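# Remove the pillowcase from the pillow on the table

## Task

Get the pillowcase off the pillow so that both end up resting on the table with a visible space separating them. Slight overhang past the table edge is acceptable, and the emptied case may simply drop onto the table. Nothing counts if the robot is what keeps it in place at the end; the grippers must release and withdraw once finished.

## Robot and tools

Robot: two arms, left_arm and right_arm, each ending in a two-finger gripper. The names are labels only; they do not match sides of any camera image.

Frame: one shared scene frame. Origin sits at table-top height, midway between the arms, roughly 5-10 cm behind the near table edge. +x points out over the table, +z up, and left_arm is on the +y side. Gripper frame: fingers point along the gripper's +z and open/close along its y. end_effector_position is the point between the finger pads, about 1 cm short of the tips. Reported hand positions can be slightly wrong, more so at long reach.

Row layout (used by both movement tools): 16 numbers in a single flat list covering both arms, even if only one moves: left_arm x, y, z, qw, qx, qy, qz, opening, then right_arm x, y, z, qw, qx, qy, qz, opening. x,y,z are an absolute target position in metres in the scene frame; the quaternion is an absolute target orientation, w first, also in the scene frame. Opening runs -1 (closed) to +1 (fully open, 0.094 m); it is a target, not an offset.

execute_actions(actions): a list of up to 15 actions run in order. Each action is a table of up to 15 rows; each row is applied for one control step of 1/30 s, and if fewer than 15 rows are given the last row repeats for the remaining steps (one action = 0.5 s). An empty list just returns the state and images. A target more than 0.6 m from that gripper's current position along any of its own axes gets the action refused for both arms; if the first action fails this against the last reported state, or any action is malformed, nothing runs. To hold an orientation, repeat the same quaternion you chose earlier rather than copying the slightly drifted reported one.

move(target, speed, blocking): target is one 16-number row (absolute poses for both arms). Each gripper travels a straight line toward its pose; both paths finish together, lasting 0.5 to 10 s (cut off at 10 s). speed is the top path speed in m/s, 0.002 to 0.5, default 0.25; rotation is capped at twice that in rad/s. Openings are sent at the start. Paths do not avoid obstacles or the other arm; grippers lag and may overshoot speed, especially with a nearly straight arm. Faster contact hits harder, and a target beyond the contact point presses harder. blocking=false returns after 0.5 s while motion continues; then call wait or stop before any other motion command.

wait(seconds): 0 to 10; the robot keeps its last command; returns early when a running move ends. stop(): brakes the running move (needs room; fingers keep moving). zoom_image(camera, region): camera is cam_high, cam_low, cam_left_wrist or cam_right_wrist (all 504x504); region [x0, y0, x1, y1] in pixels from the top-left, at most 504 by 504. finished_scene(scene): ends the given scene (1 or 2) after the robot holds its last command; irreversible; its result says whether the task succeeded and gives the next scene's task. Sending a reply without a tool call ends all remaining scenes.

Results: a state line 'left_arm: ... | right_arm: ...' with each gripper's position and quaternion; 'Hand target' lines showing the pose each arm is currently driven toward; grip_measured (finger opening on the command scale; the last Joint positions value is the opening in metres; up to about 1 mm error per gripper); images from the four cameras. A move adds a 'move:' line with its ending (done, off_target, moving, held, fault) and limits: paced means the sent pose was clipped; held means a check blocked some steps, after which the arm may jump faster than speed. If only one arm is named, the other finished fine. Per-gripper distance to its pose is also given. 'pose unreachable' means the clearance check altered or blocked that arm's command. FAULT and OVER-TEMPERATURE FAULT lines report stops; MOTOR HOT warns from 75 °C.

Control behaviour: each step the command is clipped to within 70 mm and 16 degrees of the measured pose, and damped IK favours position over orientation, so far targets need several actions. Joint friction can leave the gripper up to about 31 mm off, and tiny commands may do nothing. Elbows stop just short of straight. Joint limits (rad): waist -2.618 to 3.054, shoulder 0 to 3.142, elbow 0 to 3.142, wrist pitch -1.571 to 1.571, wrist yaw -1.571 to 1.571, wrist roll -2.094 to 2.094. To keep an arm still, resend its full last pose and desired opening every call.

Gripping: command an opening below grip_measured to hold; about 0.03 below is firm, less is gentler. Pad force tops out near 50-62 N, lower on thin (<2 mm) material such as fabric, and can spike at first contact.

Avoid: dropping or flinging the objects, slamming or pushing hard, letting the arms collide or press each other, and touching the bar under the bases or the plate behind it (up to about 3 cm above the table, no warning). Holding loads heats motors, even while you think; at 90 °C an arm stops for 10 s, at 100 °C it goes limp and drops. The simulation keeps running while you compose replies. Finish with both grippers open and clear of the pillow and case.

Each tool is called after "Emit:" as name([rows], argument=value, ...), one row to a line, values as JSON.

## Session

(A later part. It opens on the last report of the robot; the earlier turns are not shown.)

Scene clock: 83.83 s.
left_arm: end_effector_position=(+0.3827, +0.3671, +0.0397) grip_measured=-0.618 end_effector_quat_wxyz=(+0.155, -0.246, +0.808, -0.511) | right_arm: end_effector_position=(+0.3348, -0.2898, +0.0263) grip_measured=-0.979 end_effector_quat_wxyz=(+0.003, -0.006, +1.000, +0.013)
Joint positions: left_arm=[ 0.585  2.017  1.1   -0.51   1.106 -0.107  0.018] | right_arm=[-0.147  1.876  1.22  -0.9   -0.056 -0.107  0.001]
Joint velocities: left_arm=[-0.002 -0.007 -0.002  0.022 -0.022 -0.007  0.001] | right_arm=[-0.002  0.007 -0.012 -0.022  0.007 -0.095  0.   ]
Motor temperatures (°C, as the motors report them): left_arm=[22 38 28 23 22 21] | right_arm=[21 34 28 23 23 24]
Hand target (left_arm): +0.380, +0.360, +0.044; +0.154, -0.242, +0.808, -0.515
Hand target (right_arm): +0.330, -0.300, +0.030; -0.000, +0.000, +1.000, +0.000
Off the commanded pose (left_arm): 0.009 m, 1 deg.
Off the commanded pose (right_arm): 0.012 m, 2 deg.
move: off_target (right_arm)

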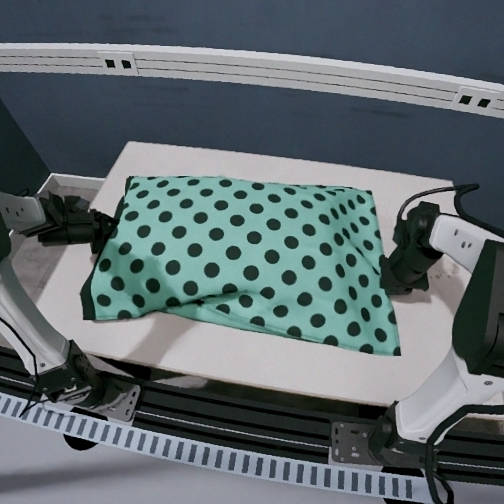

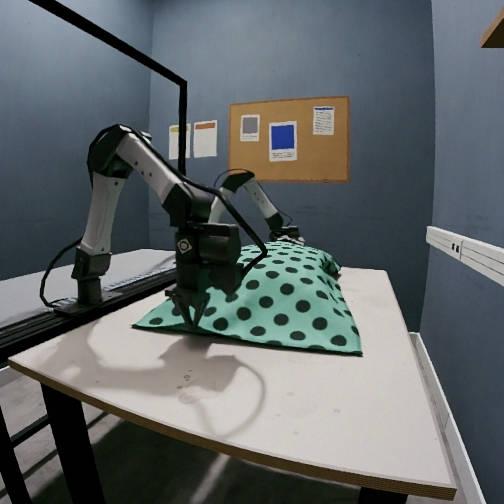

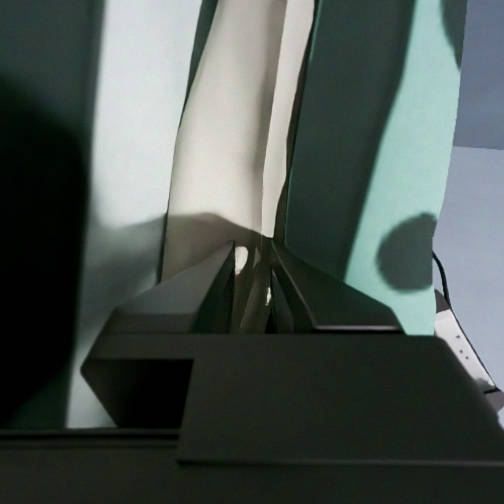

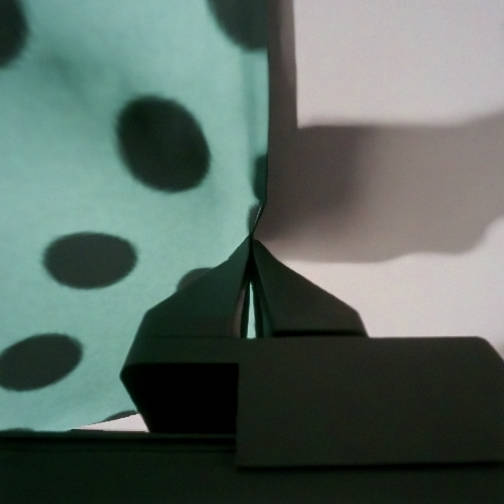

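Seam appears between the fingers, upper finger inside the hem. Close.

Emit:
move(target=[0.381,0.360,0.044,0.155,-0.243,0.807,-0.515,-1, 0.33,-0.3,0.03,0,0,1,0,-1])

Emit:
move(target=[0.37,0.42,0.06,0.155,-0.243,0.807,-0.515,-1, 0.33,-0.36,0.04,0,0,1,0,-1], speed=0.05)

Scene clock: 84.67 s.
left_arm: end_effector_position=(+0.3840, +0.3678, +0.0397) grip_measured=-0.977 end_effector_quat_wxyz=(+0.157, -0.248, +0.808, -0.511) | right_arm: end_effector_position=(+0.3348, -0.2898, +0.0263) grip_measured=-0.979 end_effector_quat_wxyz=(+0.003, -0.006, +1.000, +0.013)
Joint positions: left_arm=[ 0.585  2.017  1.099 -0.5    1.106 -0.117  0.001] | right_arm=[-0.147  1.876  1.22  -0.9   -0.056 -0.107  0.001]
Joint velocities: left_arm=[-0.007 -0.007  0.017  0.022 -0.066  0.022  0.001] | right_arm=[-0.007  0.012 -0.017  0.007  0.022  0.081 -0.002]
Motor temperatures (°C, as the motors report them): left_arm=[22 38 28 23 22 21] | right_arm=[21 34 28 23 23 24]
Hand target (left_arm): +0.381, +0.360, +0.044; +0.155, -0.243, +0.807, -0.515
Hand target (right_arm): +0.330, -0.300, +0.030; -0.000, +0.000, +1.000, +0.000
Off the commanded pose (left_arm): 0.009 m, 1 deg.
Off the commanded pose (right_arm): 0.012 m, 2 deg.
move: off_target (right_arm)

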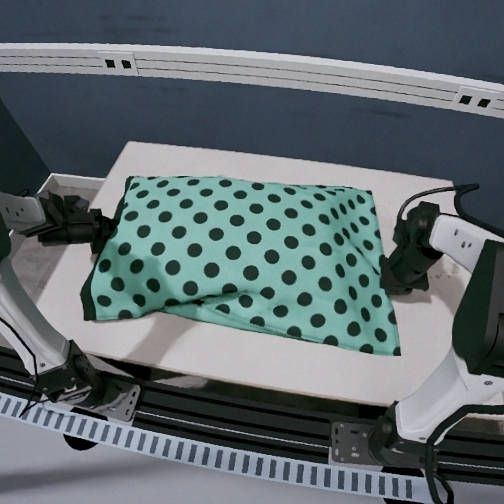

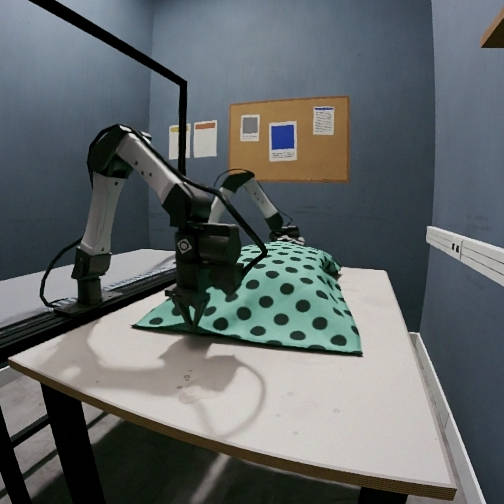

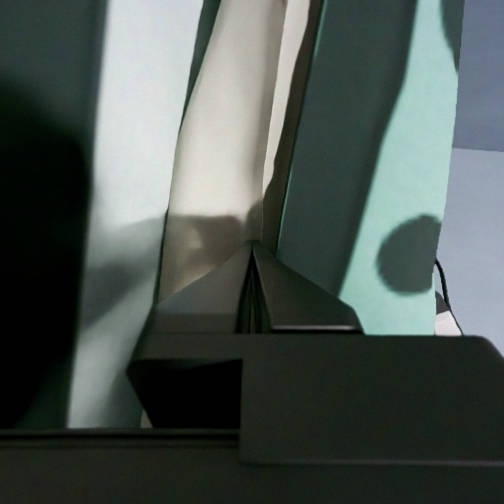

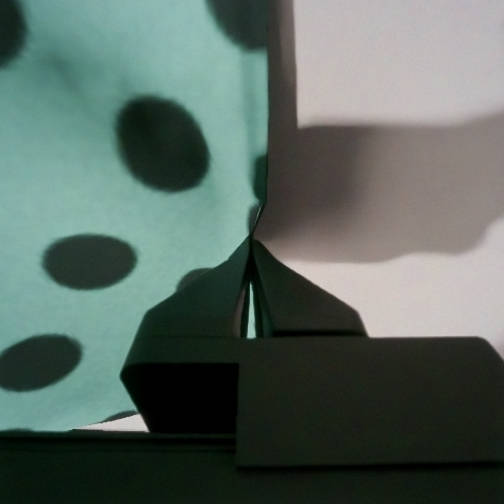

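Scene clock: 86.60 s.
left_arm: end_effector_position=(+0.3689, +0.4174, +0.0574) grip_measured=-0.977 end_effector_quat_wxyz=(+0.153, -0.246, +0.808, -0.513) | right_arm: end_effector_position=(+0.3296, -0.3453, +0.0398) grip_measured=-0.979 end_effector_quat_wxyz=(+0.006, -0.007, +1.000, +0.020)
Joint positions: left_arm=[ 0.725  2.098  1.321 -0.942  1.107  0.214  0.001] | right_arm=[-0.322  1.876  1.27  -0.958 -0.071 -0.283  0.001]
Joint velocities: left_arm=[ 0.002  0.007 -0.002 -0.022 -0.051 -0.022 -0.001] | right_arm=[-0.022  0.002  0.007 -0.051 -0.007 -0.037  0.001]
Motor temperatures (°C, as the motors report them): left_arm=[22 38 29 23 22 21] | right_arm=[21 34 28 23 23 24]
Hand target (left_arm): +0.371, +0.420, +0.060; +0.156, -0.244, +0.806, -0.516
Hand target (right_arm): +0.330, -0.360, +0.040; +0.001, +0.000, +1.000, -0.001
Off the commanded pose (left_arm): 0.004 m, 1 deg.
Off the commanded pose (right_arm): 0.015 m, 2 deg.
move: off_target (right_arm)

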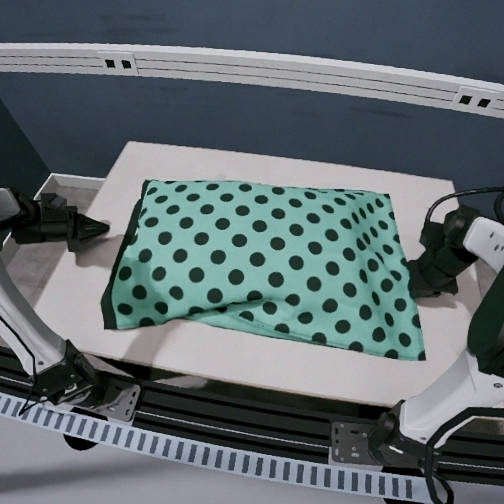

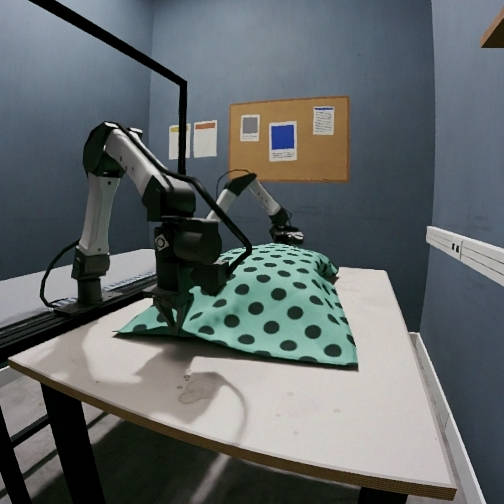

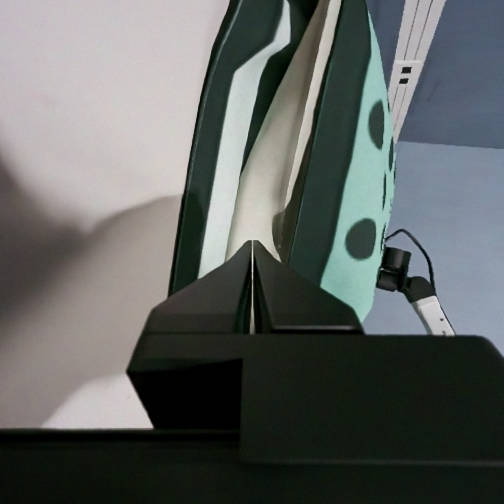

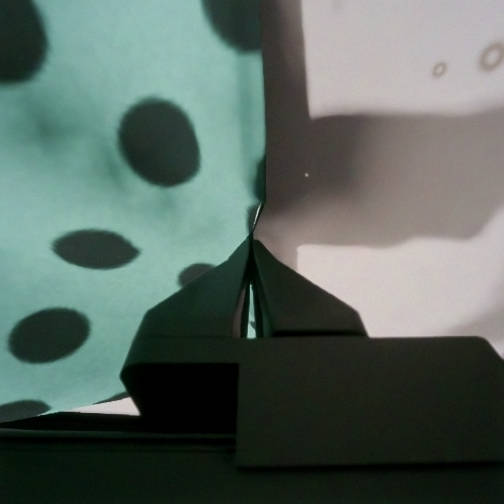

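Emit:
move(target=[0.345,0.362,0.064,0.155,-0.243,0.807,-0.515,-0.4, 0.33,-0.345,0.04,0,0,1,0,-1], speed=0.06)

Scene clock: 88.43 s.
left_arm: end_effector_position=(+0.3467, +0.3679, +0.0605) grip_measured=-0.402 end_effector_quat_wxyz=(+0.153, -0.246, +0.809, -0.511) | right_arm: end_effector_position=(+0.3302, -0.3423, +0.0395) grip_measured=-0.979 end_effector_quat_wxyz=(+0.003, -0.002, +1.000, +0.012)
Joint positions: left_arm=[ 0.646  1.902  1.032 -0.686  1.107  0.034  0.028] | right_arm=[-0.305  1.876  1.27  -0.958 -0.055 -0.256  0.001]
Joint velocities: left_arm=[-0.007 -0.002 -0.007 -0.007 -0.066 -0.051 -0.001] | right_arm=[ 0.002 -0.012  0.012  0.051 -0.037  0.022 -0.   ]
Motor temperatures (°C, as the motors report them): left_arm=[22 38 29 23 22 21] | right_arm=[21 34 28 23 23 24]
Hand target (left_arm): +0.344, +0.362, +0.065; +0.154, -0.243, +0.808, -0.515
Hand target (right_arm): +0.330, -0.345, +0.040; -0.000, -0.000, +1.000, +0.000
Off the commanded pose (left_arm): 0.007 m, 1 deg.
Off the commanded pose (right_arm): 0.003 m, 1 deg.
move: done

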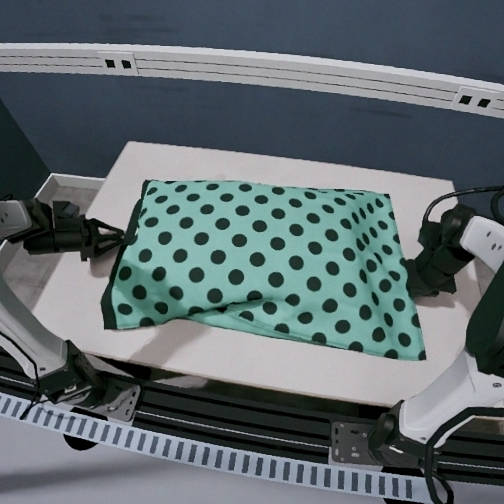

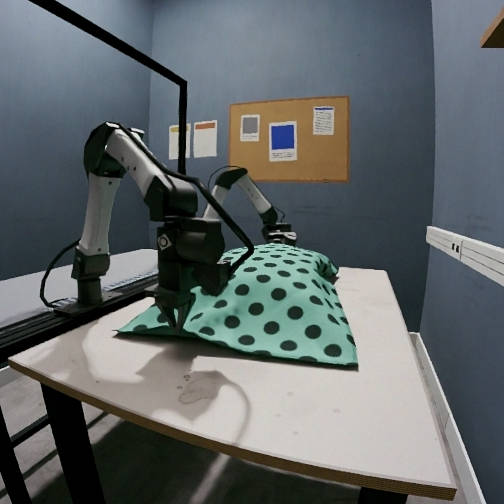

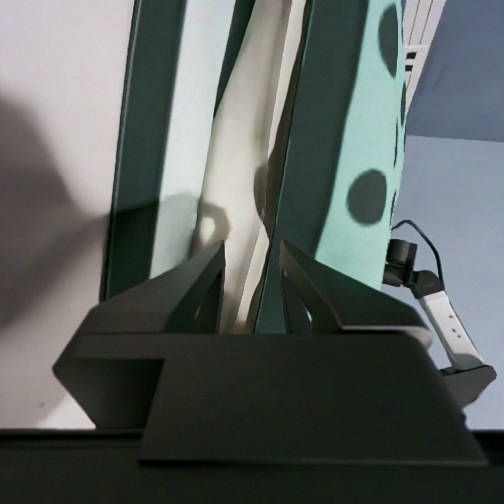

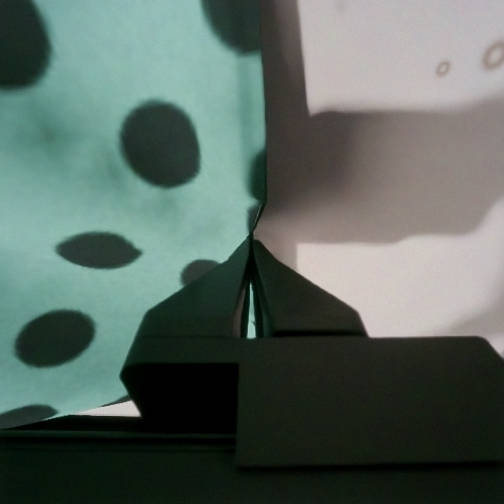

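Emit:
zoom_image(camera="cam_left_wrist", region=[190,100,330,260])

Region (190, 100, 330, 260) of cam_left_wrist's 504x504 image, scaled by 3.150, with more detail than that image has; it fills the left 441 columns of this view, and the rest is white.

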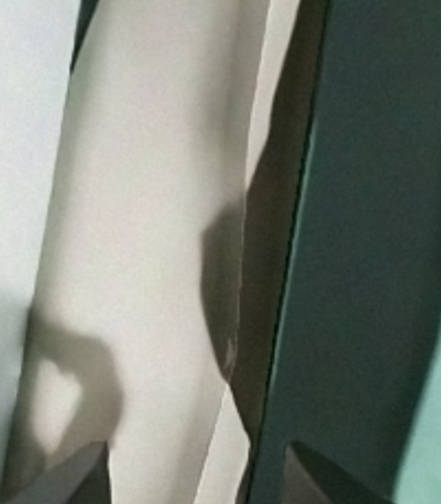

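Emit:
move(target=[0.343,0.366,0.054,0.155,-0.243,0.807,-0.515,-0.15, 0.33,-0.345,0.04,0,0,1,0,-1], speed=0.03)

Scene clock: 92.80 s.
left_arm: end_effector_position=(+0.3487, +0.3693, +0.0603) grip_measured=-0.153 end_effector_quat_wxyz=(+0.161, -0.239, +0.812, -0.508) | right_arm: end_effector_position=(+0.3302, -0.3423, +0.0395) grip_measured=-0.979 end_effector_quat_wxyz=(+0.003, -0.002, +1.000, +0.012)
Joint positions: left_arm=[ 0.646  1.902  1.032 -0.669  1.107  0.041  0.04 ] | right_arm=[-0.305  1.876  1.27  -0.958 -0.055 -0.255  0.001]
Joint velocities: left_arm=[ 0.007 -0.002 -0.007  0.022  0.081 -0.007 -0.   ] | right_arm=[-0.002 -0.002  0.007 -0.066 -0.051  0.037 -0.   ]
Motor temperatures (°C, as the motors report them): left_arm=[22 38 28 23 22 21] | right_arm=[21 34 29 23 23 24]
Hand target (left_arm): +0.343, +0.366, +0.054; +0.155, -0.243, +0.807, -0.515
Hand target (right_arm): +0.330, -0.345, +0.040; +0.000, -0.000, +1.000, +0.000
Off the commanded pose (left_arm): 0.009 m, 1 deg.
Off the commanded pose (right_arm): 0.003 m, 1 deg.
move: done

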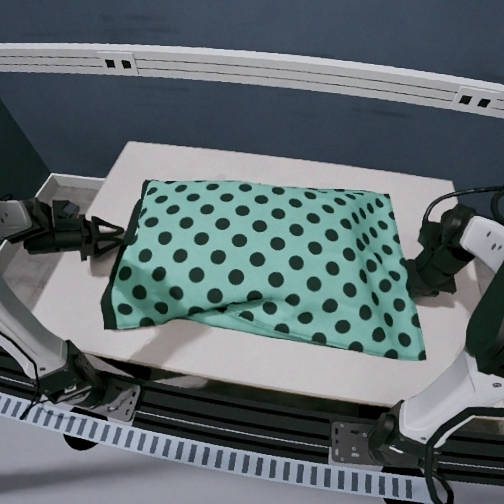

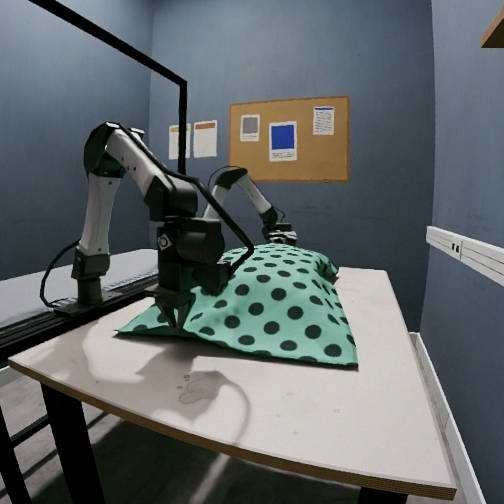

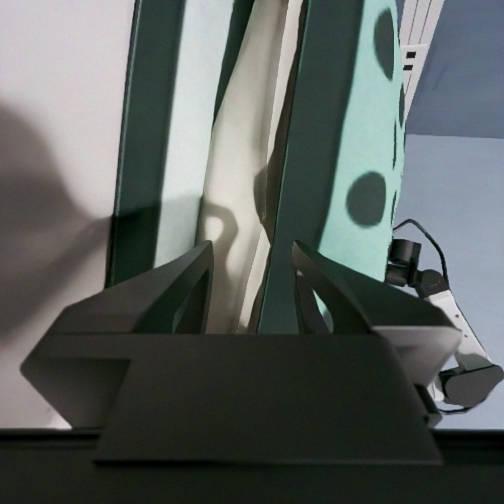

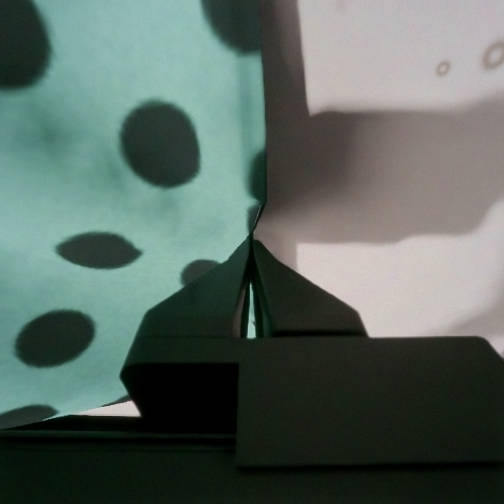

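Emit:
move(target=[0.343,0.370,0.040,0.155,-0.243,0.807,-0.515,-0.15, 0.33,-0.345,0.04,0,0,1,0,-1], speed=0.03)

Scene clock: 93.90 s.
left_arm: end_effector_position=(+0.3484, +0.3726, +0.0455) grip_measured=-0.153 end_effector_quat_wxyz=(+0.160, -0.239, +0.812, -0.509) | right_arm: end_effector_position=(+0.3302, -0.3423, +0.0395) grip_measured=-0.979 end_effector_quat_wxyz=(+0.003, -0.002, +1.000, +0.012)
Joint positions: left_arm=[ 0.656  1.952  1.032 -0.645  1.107  0.066  0.04 ] | right_arm=[-0.305  1.876  1.27  -0.958 -0.055 -0.255  0.001]
Joint velocities: left_arm=[-0.002 -0.012 -0.007 -0.022 -0.051 -0.007 -0.002] | right_arm=[ 0.012 -0.012  0.002 -0.022 -0.051  0.022 -0.   ]
Motor temperatures (°C, as the motors report them): left_arm=[22 38 28 23 22 21] | right_arm=[21 34 29 23 23 24]
Hand target (left_arm): +0.343, +0.370, +0.040; +0.155, -0.243, +0.807, -0.515
Hand target (right_arm): +0.330, -0.345, +0.040; +0.000, -0.000, +1.000, +0.000
Off the commanded pose (left_arm): 0.008 m, 1 deg.
Off the commanded pose (right_arm): 0.003 m, 1 deg.
move: done

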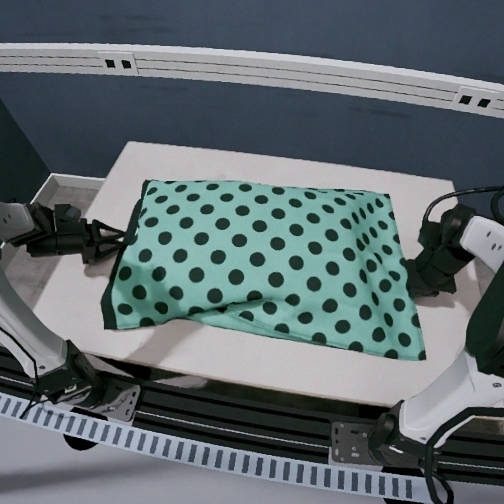

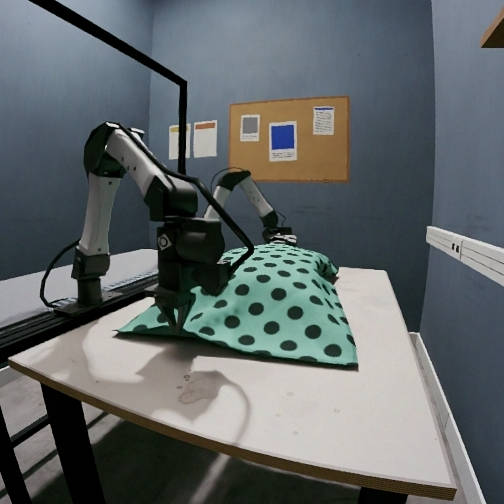

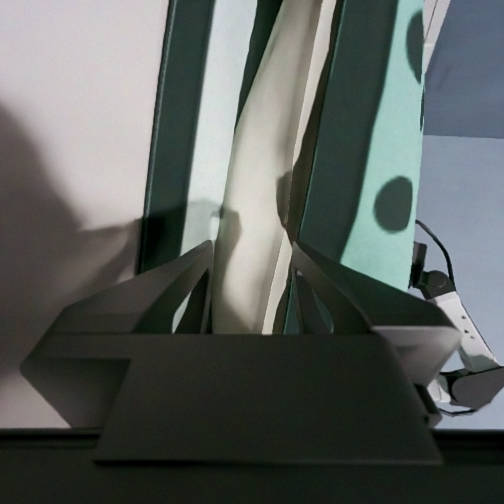

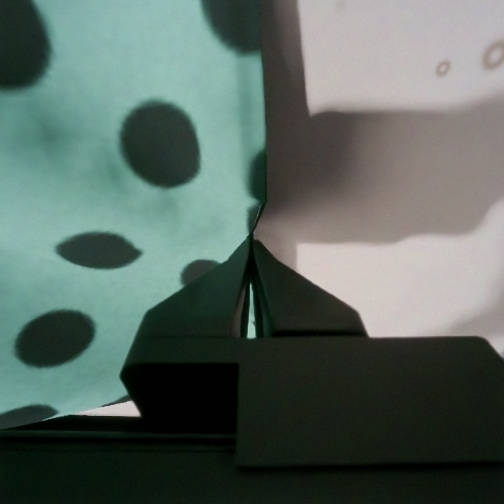

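Emit:
move(target=[0.343,0.370,0.040,0.155,-0.243,0.807,-0.515,0.05, 0.33,-0.345,0.04,0,0,1,0,-1])

Emit:
move(target=[0.360,0.344,0.033,0.155,-0.243,0.807,-0.515,0.05, 0.33,-0.345,0.04,0,0,1,0,-1], speed=0.03)

Scene clock: 94.97 s.
left_arm: end_effector_position=(+0.3485, +0.3727, +0.0455) grip_measured=+0.047 end_effector_quat_wxyz=(+0.161, -0.238, +0.812, -0.508) | right_arm: end_effector_position=(+0.3302, -0.3423, +0.0395) grip_measured=-0.979 end_effector_quat_wxyz=(+0.003, -0.002, +1.000, +0.012)
Joint positions: left_arm=[ 0.656  1.952  1.032 -0.644  1.107  0.067  0.049] | right_arm=[-0.305  1.876  1.27  -0.958 -0.055 -0.255  0.001]
Joint velocities: left_arm=[-0.007 -0.002  0.007 -0.007 -0.051  0.007 -0.001] | right_arm=[ 0.002 -0.012 -0.012  0.066  0.022 -0.022 -0.001]
Motor temperatures (°C, as the motors report them): left_arm=[22 38 28 23 22 21] | right_arm=[21 34 29 23 23 24]
Hand target (left_arm): +0.343, +0.370, +0.040; +0.155, -0.243, +0.807, -0.515
Hand target (right_arm): +0.330, -0.345, +0.040; +0.000, -0.000, +1.000, +0.000
Off the commanded pose (left_arm): 0.008 m, 1 deg.
Off the commanded pose (right_arm): 0.003 m, 1 deg.
move: done

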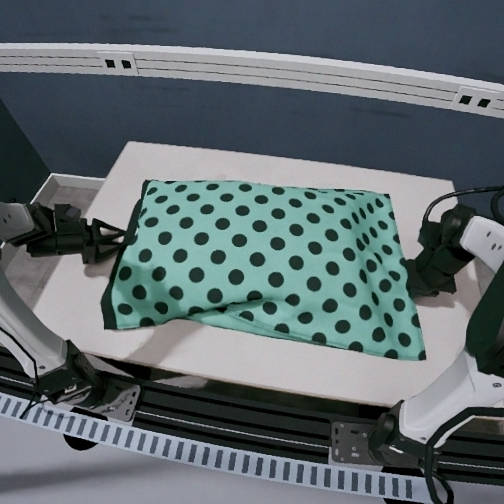

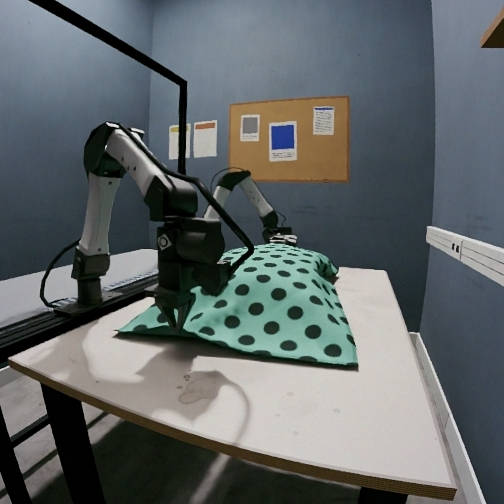

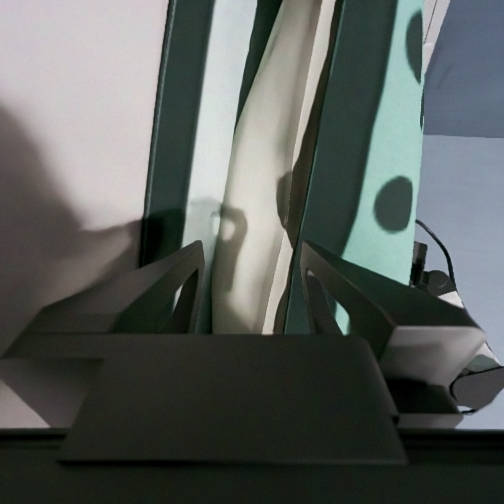

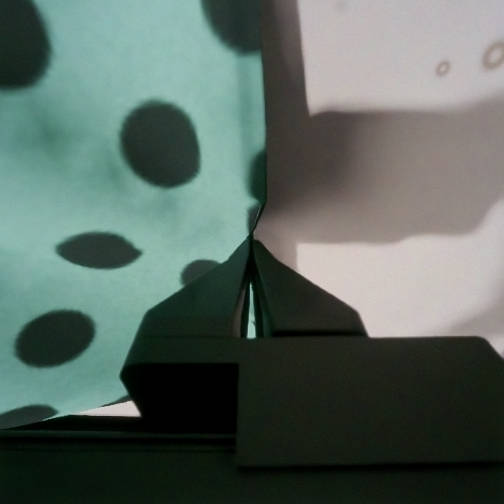

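Scene clock: 96.50 s.
left_arm: end_effector_position=(+0.3633, +0.3502, +0.0343) grip_measured=+0.047 end_effector_quat_wxyz=(+0.161, -0.242, +0.808, -0.512) | right_arm: end_effector_position=(+0.3302, -0.3423, +0.0395) grip_measured=-0.979 end_effector_quat_wxyz=(+0.003, -0.002, +1.000, +0.012)
Joint positions: left_arm=[ 0.573  1.952  0.958 -0.397  1.107 -0.133  0.049] | right_arm=[-0.305  1.876  1.27  -0.958 -0.055 -0.255  0.001]
Joint velocities: left_arm=[-0.002 -0.012  0.002  0.022  0.007 -0.037 -0.   ] | right_arm=[ 0.012  0.002 -0.012 -0.095 -0.007 -0.051 -0.001]
Motor temperatures (°C, as the motors report them): left_arm=[22 38 28 23 22 21] | right_arm=[21 35 29 23 23 24]
Hand target (left_arm): +0.359, +0.344, +0.033; +0.154, -0.243, +0.808, -0.514
Hand target (right_arm): +0.330, -0.345, +0.040; +0.000, +0.000, +1.000, +0.000
Off the commanded pose (left_arm): 0.007 m, 1 deg.
Off the commanded pose (right_arm): 0.003 m, 1 deg.
move: done

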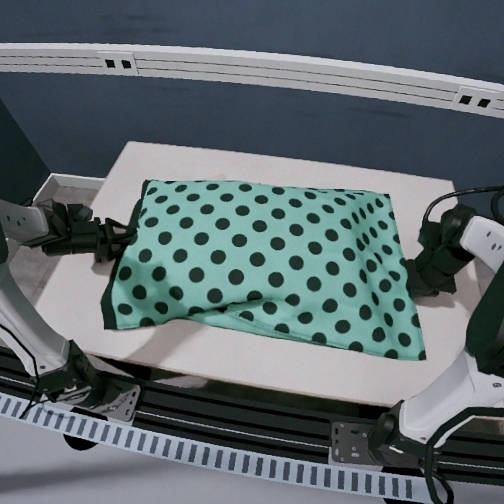

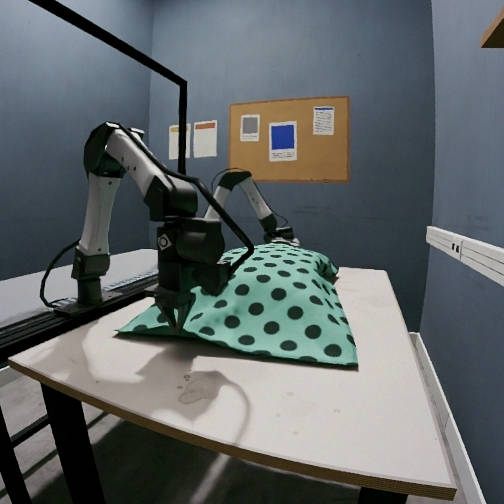

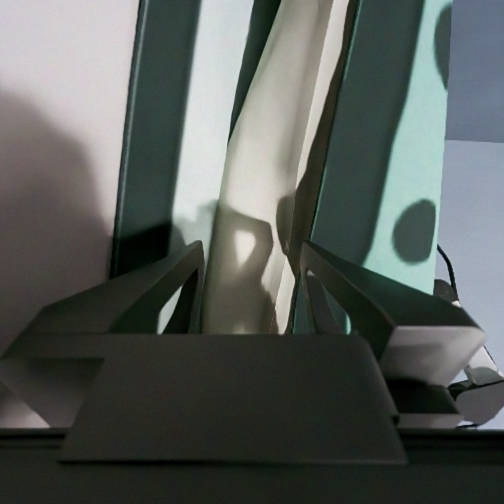

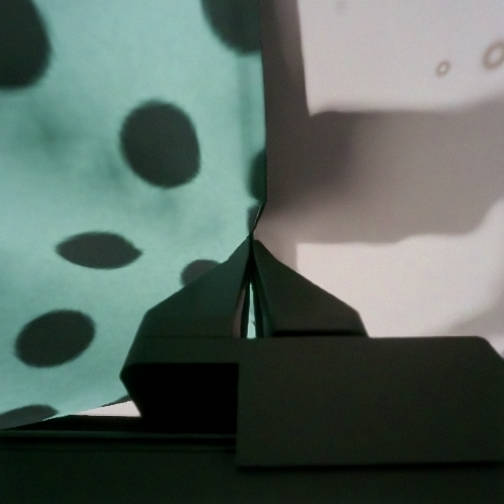

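Emit:
move(target=[0.382,0.310,0.031,0.155,-0.243,0.807,-0.515,0.05, 0.33,-0.345,0.04,0,0,1,0,-1], speed=0.03)

Scene clock: 98.43 s.
left_arm: end_effector_position=(+0.3854, +0.3180, +0.0300) grip_measured=+0.047 end_effector_quat_wxyz=(+0.158, -0.246, +0.806, -0.514) | right_arm: end_effector_position=(+0.3299, -0.3432, +0.0395) grip_measured=-0.979 end_effector_quat_wxyz=(+0.003, -0.002, +1.000, +0.009)
Joint positions: left_arm=[ 0.452  1.952  0.9   -0.116  1.077 -0.394  0.049] | right_arm=[-0.305  1.876  1.27  -0.958 -0.05  -0.255  0.001]
Joint velocities: left_arm=[ 0.002  0.007 -0.012  0.022 -0.022 -0.051  0.   ] | right_arm=[-0.012 -0.012  0.002  0.007 -0.066  0.007 -0.   ]
Motor temperatures (°C, as the motors report them): left_arm=[22 38 28 23 22 21] | right_arm=[21 35 29 23 23 24]
Hand target (left_arm): +0.381, +0.310, +0.031; +0.154, -0.243, +0.808, -0.514
Hand target (right_arm): +0.330, -0.345, +0.040; -0.000, -0.000, +1.000, -0.000
Off the commanded pose (left_arm): 0.009 m, 0 deg.
Off the commanded pose (right_arm): 0.002 m, 1 deg.
move: done

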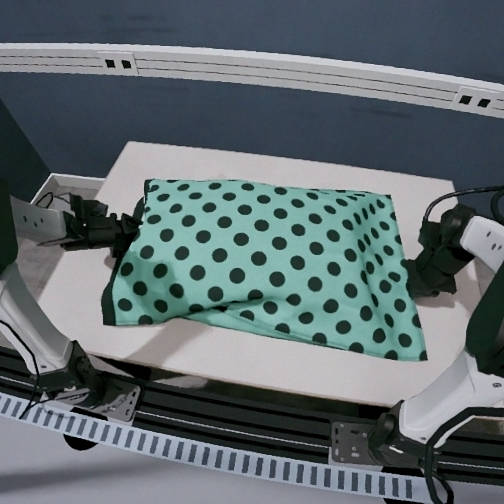

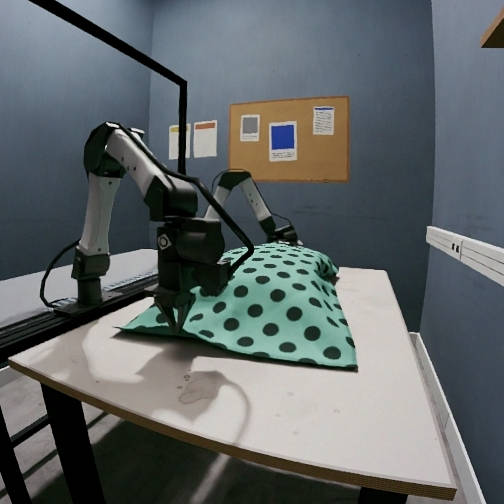

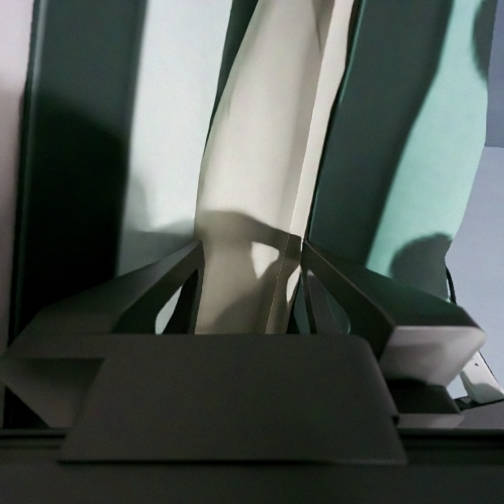

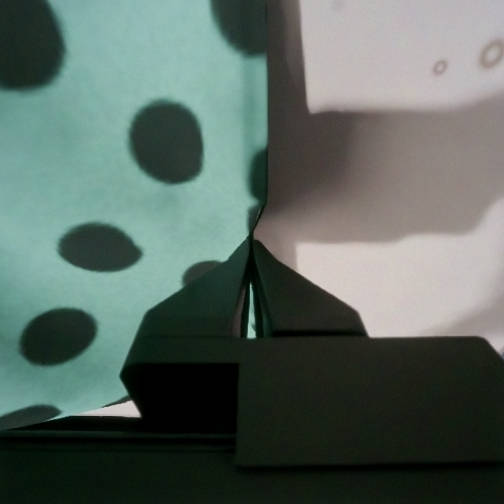

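Emit:
move(target=[0.393,0.290,0.030,0.155,-0.243,0.807,-0.515,0.05, 0.33,-0.345,0.04,0,0,1,0,-1], speed=0.03)

Emit:
move(target=[0.393,0.290,0.030,0.155,-0.243,0.807,-0.515,-1, 0.33,-0.345,0.04,0,0,1,0,-1])

Scene clock: 99.83 s.
left_arm: end_effector_position=(+0.3987, +0.2996, +0.0306) grip_measured=+0.048 end_effector_quat_wxyz=(+0.163, -0.245, +0.807, -0.512) | right_arm: end_effector_position=(+0.3299, -0.3433, +0.0395) grip_measured=-0.979 end_effector_quat_wxyz=(+0.003, -0.002, +1.000, +0.009)
Joint positions: left_arm=[ 0.383  1.952  0.877  0.032  1.041 -0.527  0.049] | right_arm=[-0.305  1.876  1.27  -0.958 -0.049 -0.255  0.001]
Joint velocities: left_arm=[ 0.002 -0.002 -0.012  0.051 -0.066 -0.022 -0.001] | right_arm=[ 0.002  0.007  0.002 -0.007 -0.022 -0.081  0.001]
Motor temperatures (°C, as the motors report them): left_arm=[22 38 28 23 22 21] | right_arm=[21 35 29 23 23 24]
Hand target (left_arm): +0.393, +0.290, +0.030; +0.154, -0.243, +0.808, -0.514
Hand target (right_arm): +0.330, -0.345, +0.040; +0.000, -0.000, +1.000, +0.000
Off the commanded pose (left_arm): 0.011 m, 1 deg.
Off the commanded pose (right_arm): 0.002 m, 1 deg.
move: off_target (left_arm)

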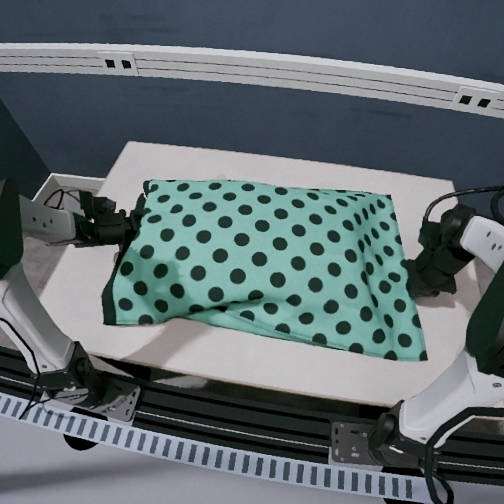

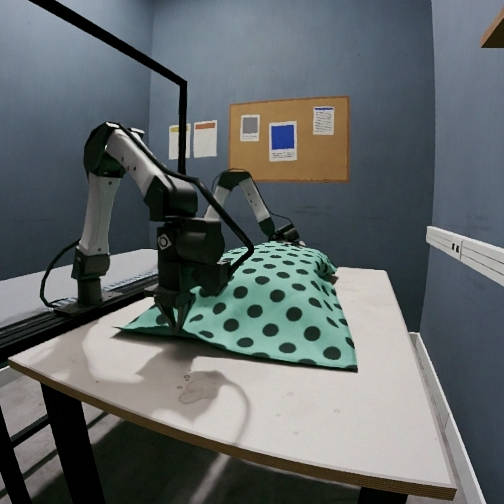

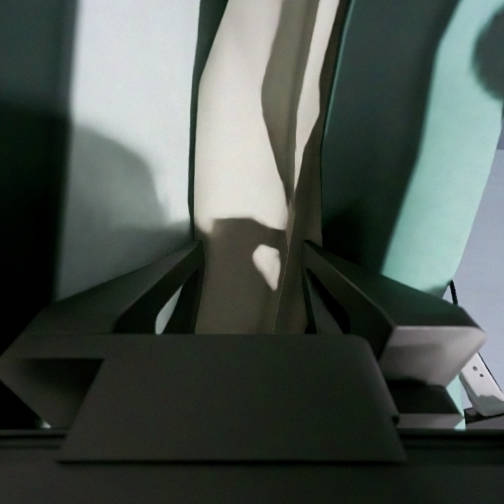

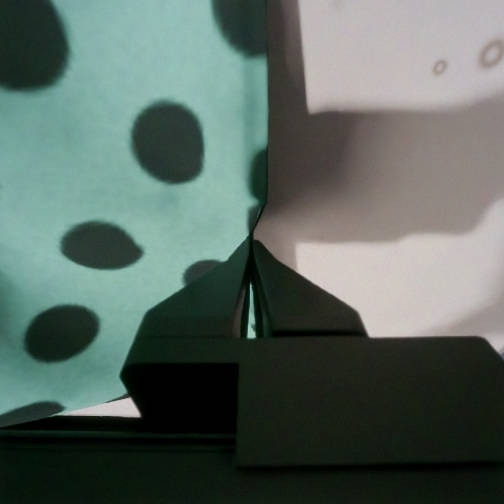

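Scene clock: 100.53 s.
left_arm: end_effector_position=(+0.3996, +0.3003, +0.0305) grip_measured=-0.977 end_effector_quat_wxyz=(+0.165, -0.247, +0.807, -0.511) | right_arm: end_effector_position=(+0.3299, -0.3433, +0.0395) grip_measured=-0.979 end_effector_quat_wxyz=(+0.003, -0.002, +1.000, +0.009)
Joint positions: left_arm=[ 0.383  1.952  0.877  0.038  1.037 -0.533  0.001] | right_arm=[-0.305  1.876  1.27  -0.958 -0.049 -0.255  0.001]
Joint velocities: left_arm=[-0.012  0.012  0.002 -0.051  0.007 -0.095  0.001] | right_arm=[-0.007  0.002  0.012  0.037 -0.007  0.051 -0.   ]
Motor temperatures (°C, as the motors report them): left_arm=[22 38 28 24 22 21] | right_arm=[21 35 29 23 23 24]
Hand target (left_arm): +0.393, +0.290, +0.030; +0.155, -0.243, +0.807, -0.515
Hand target (right_arm): +0.330, -0.345, +0.040; +0.000, -0.000, +1.000, +0.000
Off the commanded pose (left_arm): 0.012 m, 1 deg.
Off the commanded pose (right_arm): 0.002 m, 1 deg.
move: off_target (left_arm)

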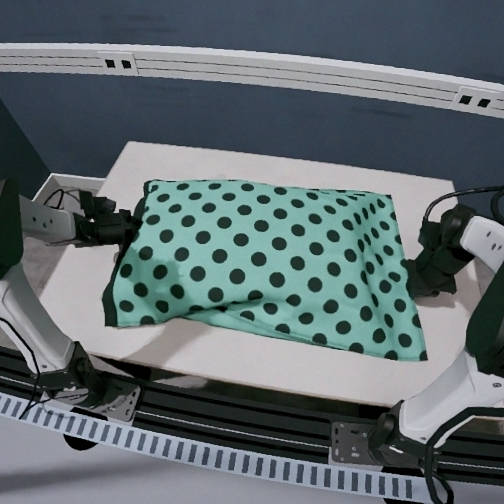

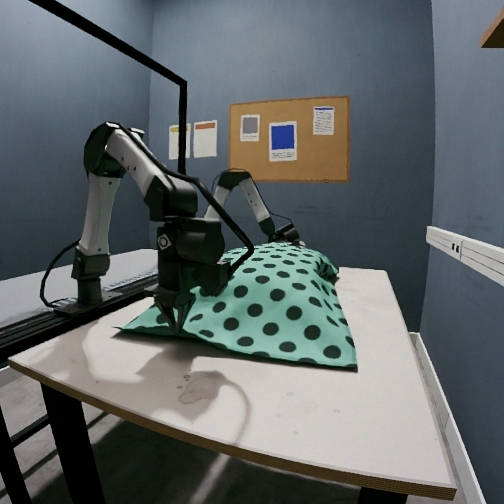

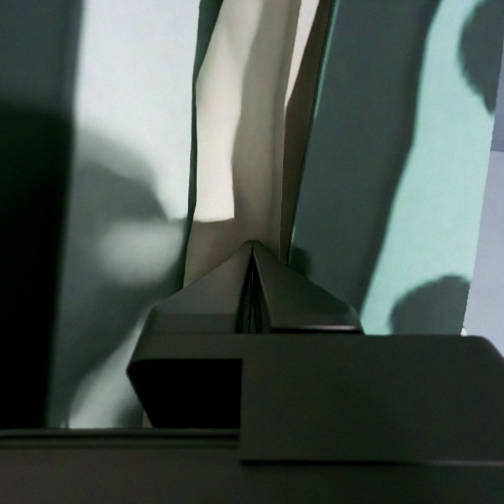

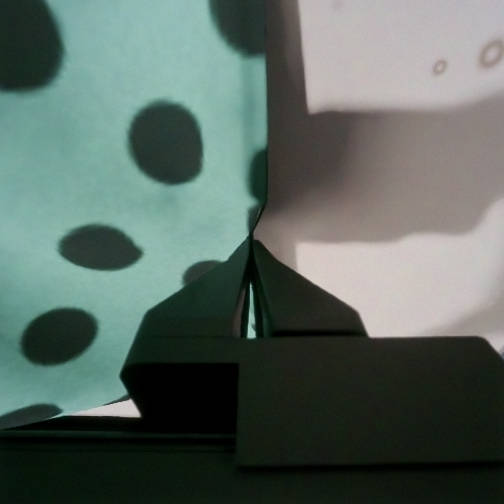

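Emit:
move(target=[0.385,0.34,0.04,0.155,-0.243,0.807,-0.515,-1, 0.33,-0.345,0.04,0,0,1,0,-1], speed=0.03)

Scene clock: 102.57 s.
left_arm: end_effector_position=(+0.3828, +0.3380, +0.0393) grip_measured=-0.977 end_effector_quat_wxyz=(+0.155, -0.247, +0.808, -0.512) | right_arm: end_effector_position=(+0.3299, -0.3433, +0.0395) grip_measured=-0.979 end_effector_quat_wxyz=(+0.003, -0.002, +1.000, +0.009)
Joint positions: left_arm=[ 0.509  1.952  0.979 -0.306  1.089 -0.275  0.001] | right_arm=[-0.305  1.876  1.27  -0.958 -0.049 -0.255  0.001]
Joint velocities: left_arm=[-0.002  0.007 -0.022  0.022 -0.051 -0.037  0.001] | right_arm=[ 0.007 -0.012 -0.012  0.007 -0.051  0.037  0.   ]
Motor temperatures (°C, as the motors report them): left_arm=[22 38 28 24 22 21] | right_arm=[21 35 29 23 23 24]
Hand target (left_arm): +0.386, +0.340, +0.040; +0.156, -0.244, +0.806, -0.516
Hand target (right_arm): +0.330, -0.345, +0.040; +0.000, +0.000, +1.000, +0.000
Off the commanded pose (left_arm): 0.003 m, 1 deg.
Off the commanded pose (right_arm): 0.002 m, 1 deg.
move: done

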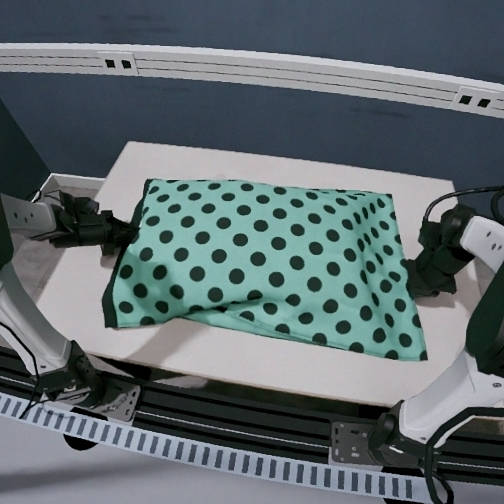

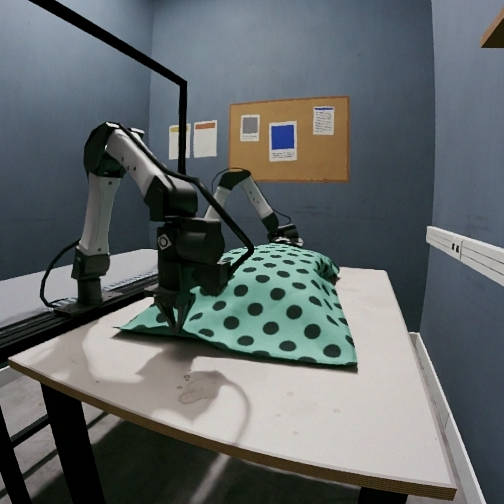

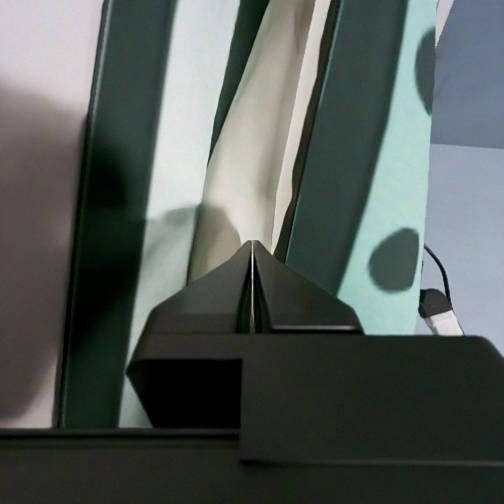

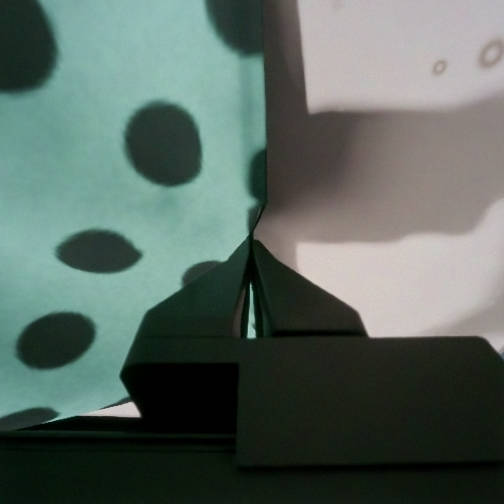

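Emit:
move(target=[0.345,0.385,0.048,0.175,-0.228,0.760,-0.583,0.3, 0.33,-0.345,0.04,0,0,1,0,-1], speed=0.05)

Scene clock: 106.57 s.
left_arm: end_effector_position=(+0.3439, +0.3823, +0.0468) grip_measured=+0.297 end_effector_quat_wxyz=(+0.173, -0.230, +0.762, -0.580) | right_arm: end_effector_position=(+0.3299, -0.3433, +0.0395) grip_measured=-0.979 end_effector_quat_wxyz=(+0.003, -0.002, +1.000, +0.009)
Joint positions: left_arm=[ 0.723  2.104  1.124 -0.866  1.271  0.334  0.061] | right_arm=[-0.305  1.876  1.27  -0.958 -0.049 -0.255  0.001]
Joint velocities: left_arm=[-0.002 -0.007  0.007 -0.037  0.022  0.066 -0.001] | right_arm=[ 0.002  0.017  0.012 -0.066 -0.022  0.007 -0.   ]
Motor temperatures (°C, as the motors report them): left_arm=[22 37 29 24 22 21] | right_arm=[21 35 29 23 23 24]
Hand target (left_arm): +0.346, +0.385, +0.049; +0.177, -0.229, +0.759, -0.584
Hand target (right_arm): +0.330, -0.345, +0.040; +0.000, -0.000, +1.000, +0.000
Off the commanded pose (left_arm): 0.003 m, 1 deg.
Off the commanded pose (right_arm): 0.002 m, 1 deg.
move: done

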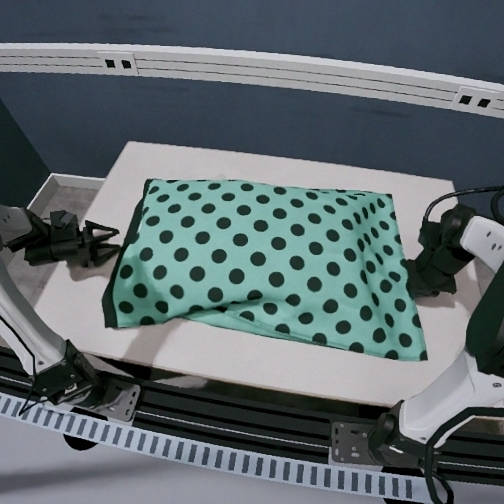

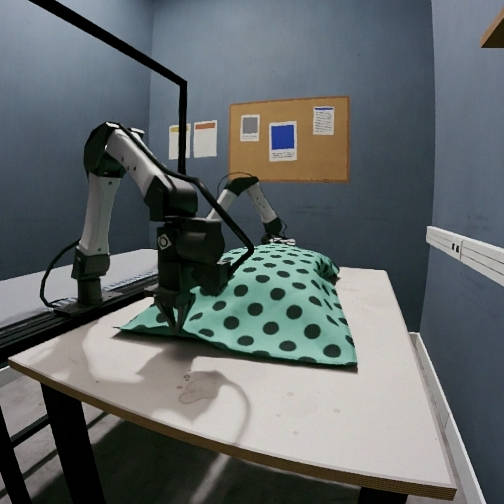

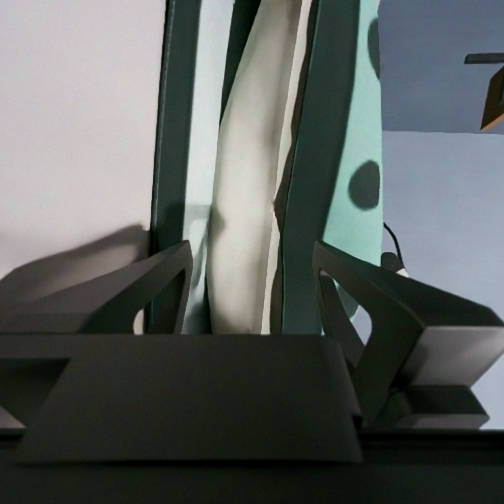

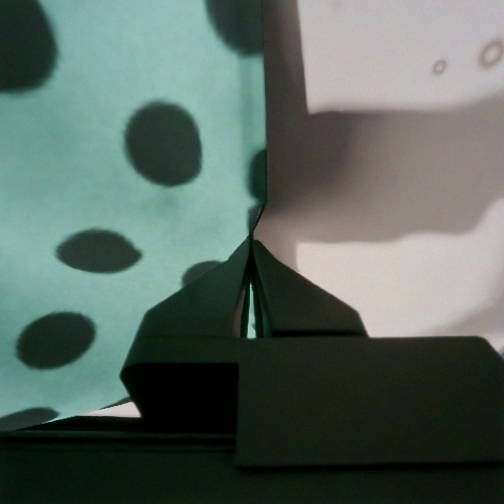

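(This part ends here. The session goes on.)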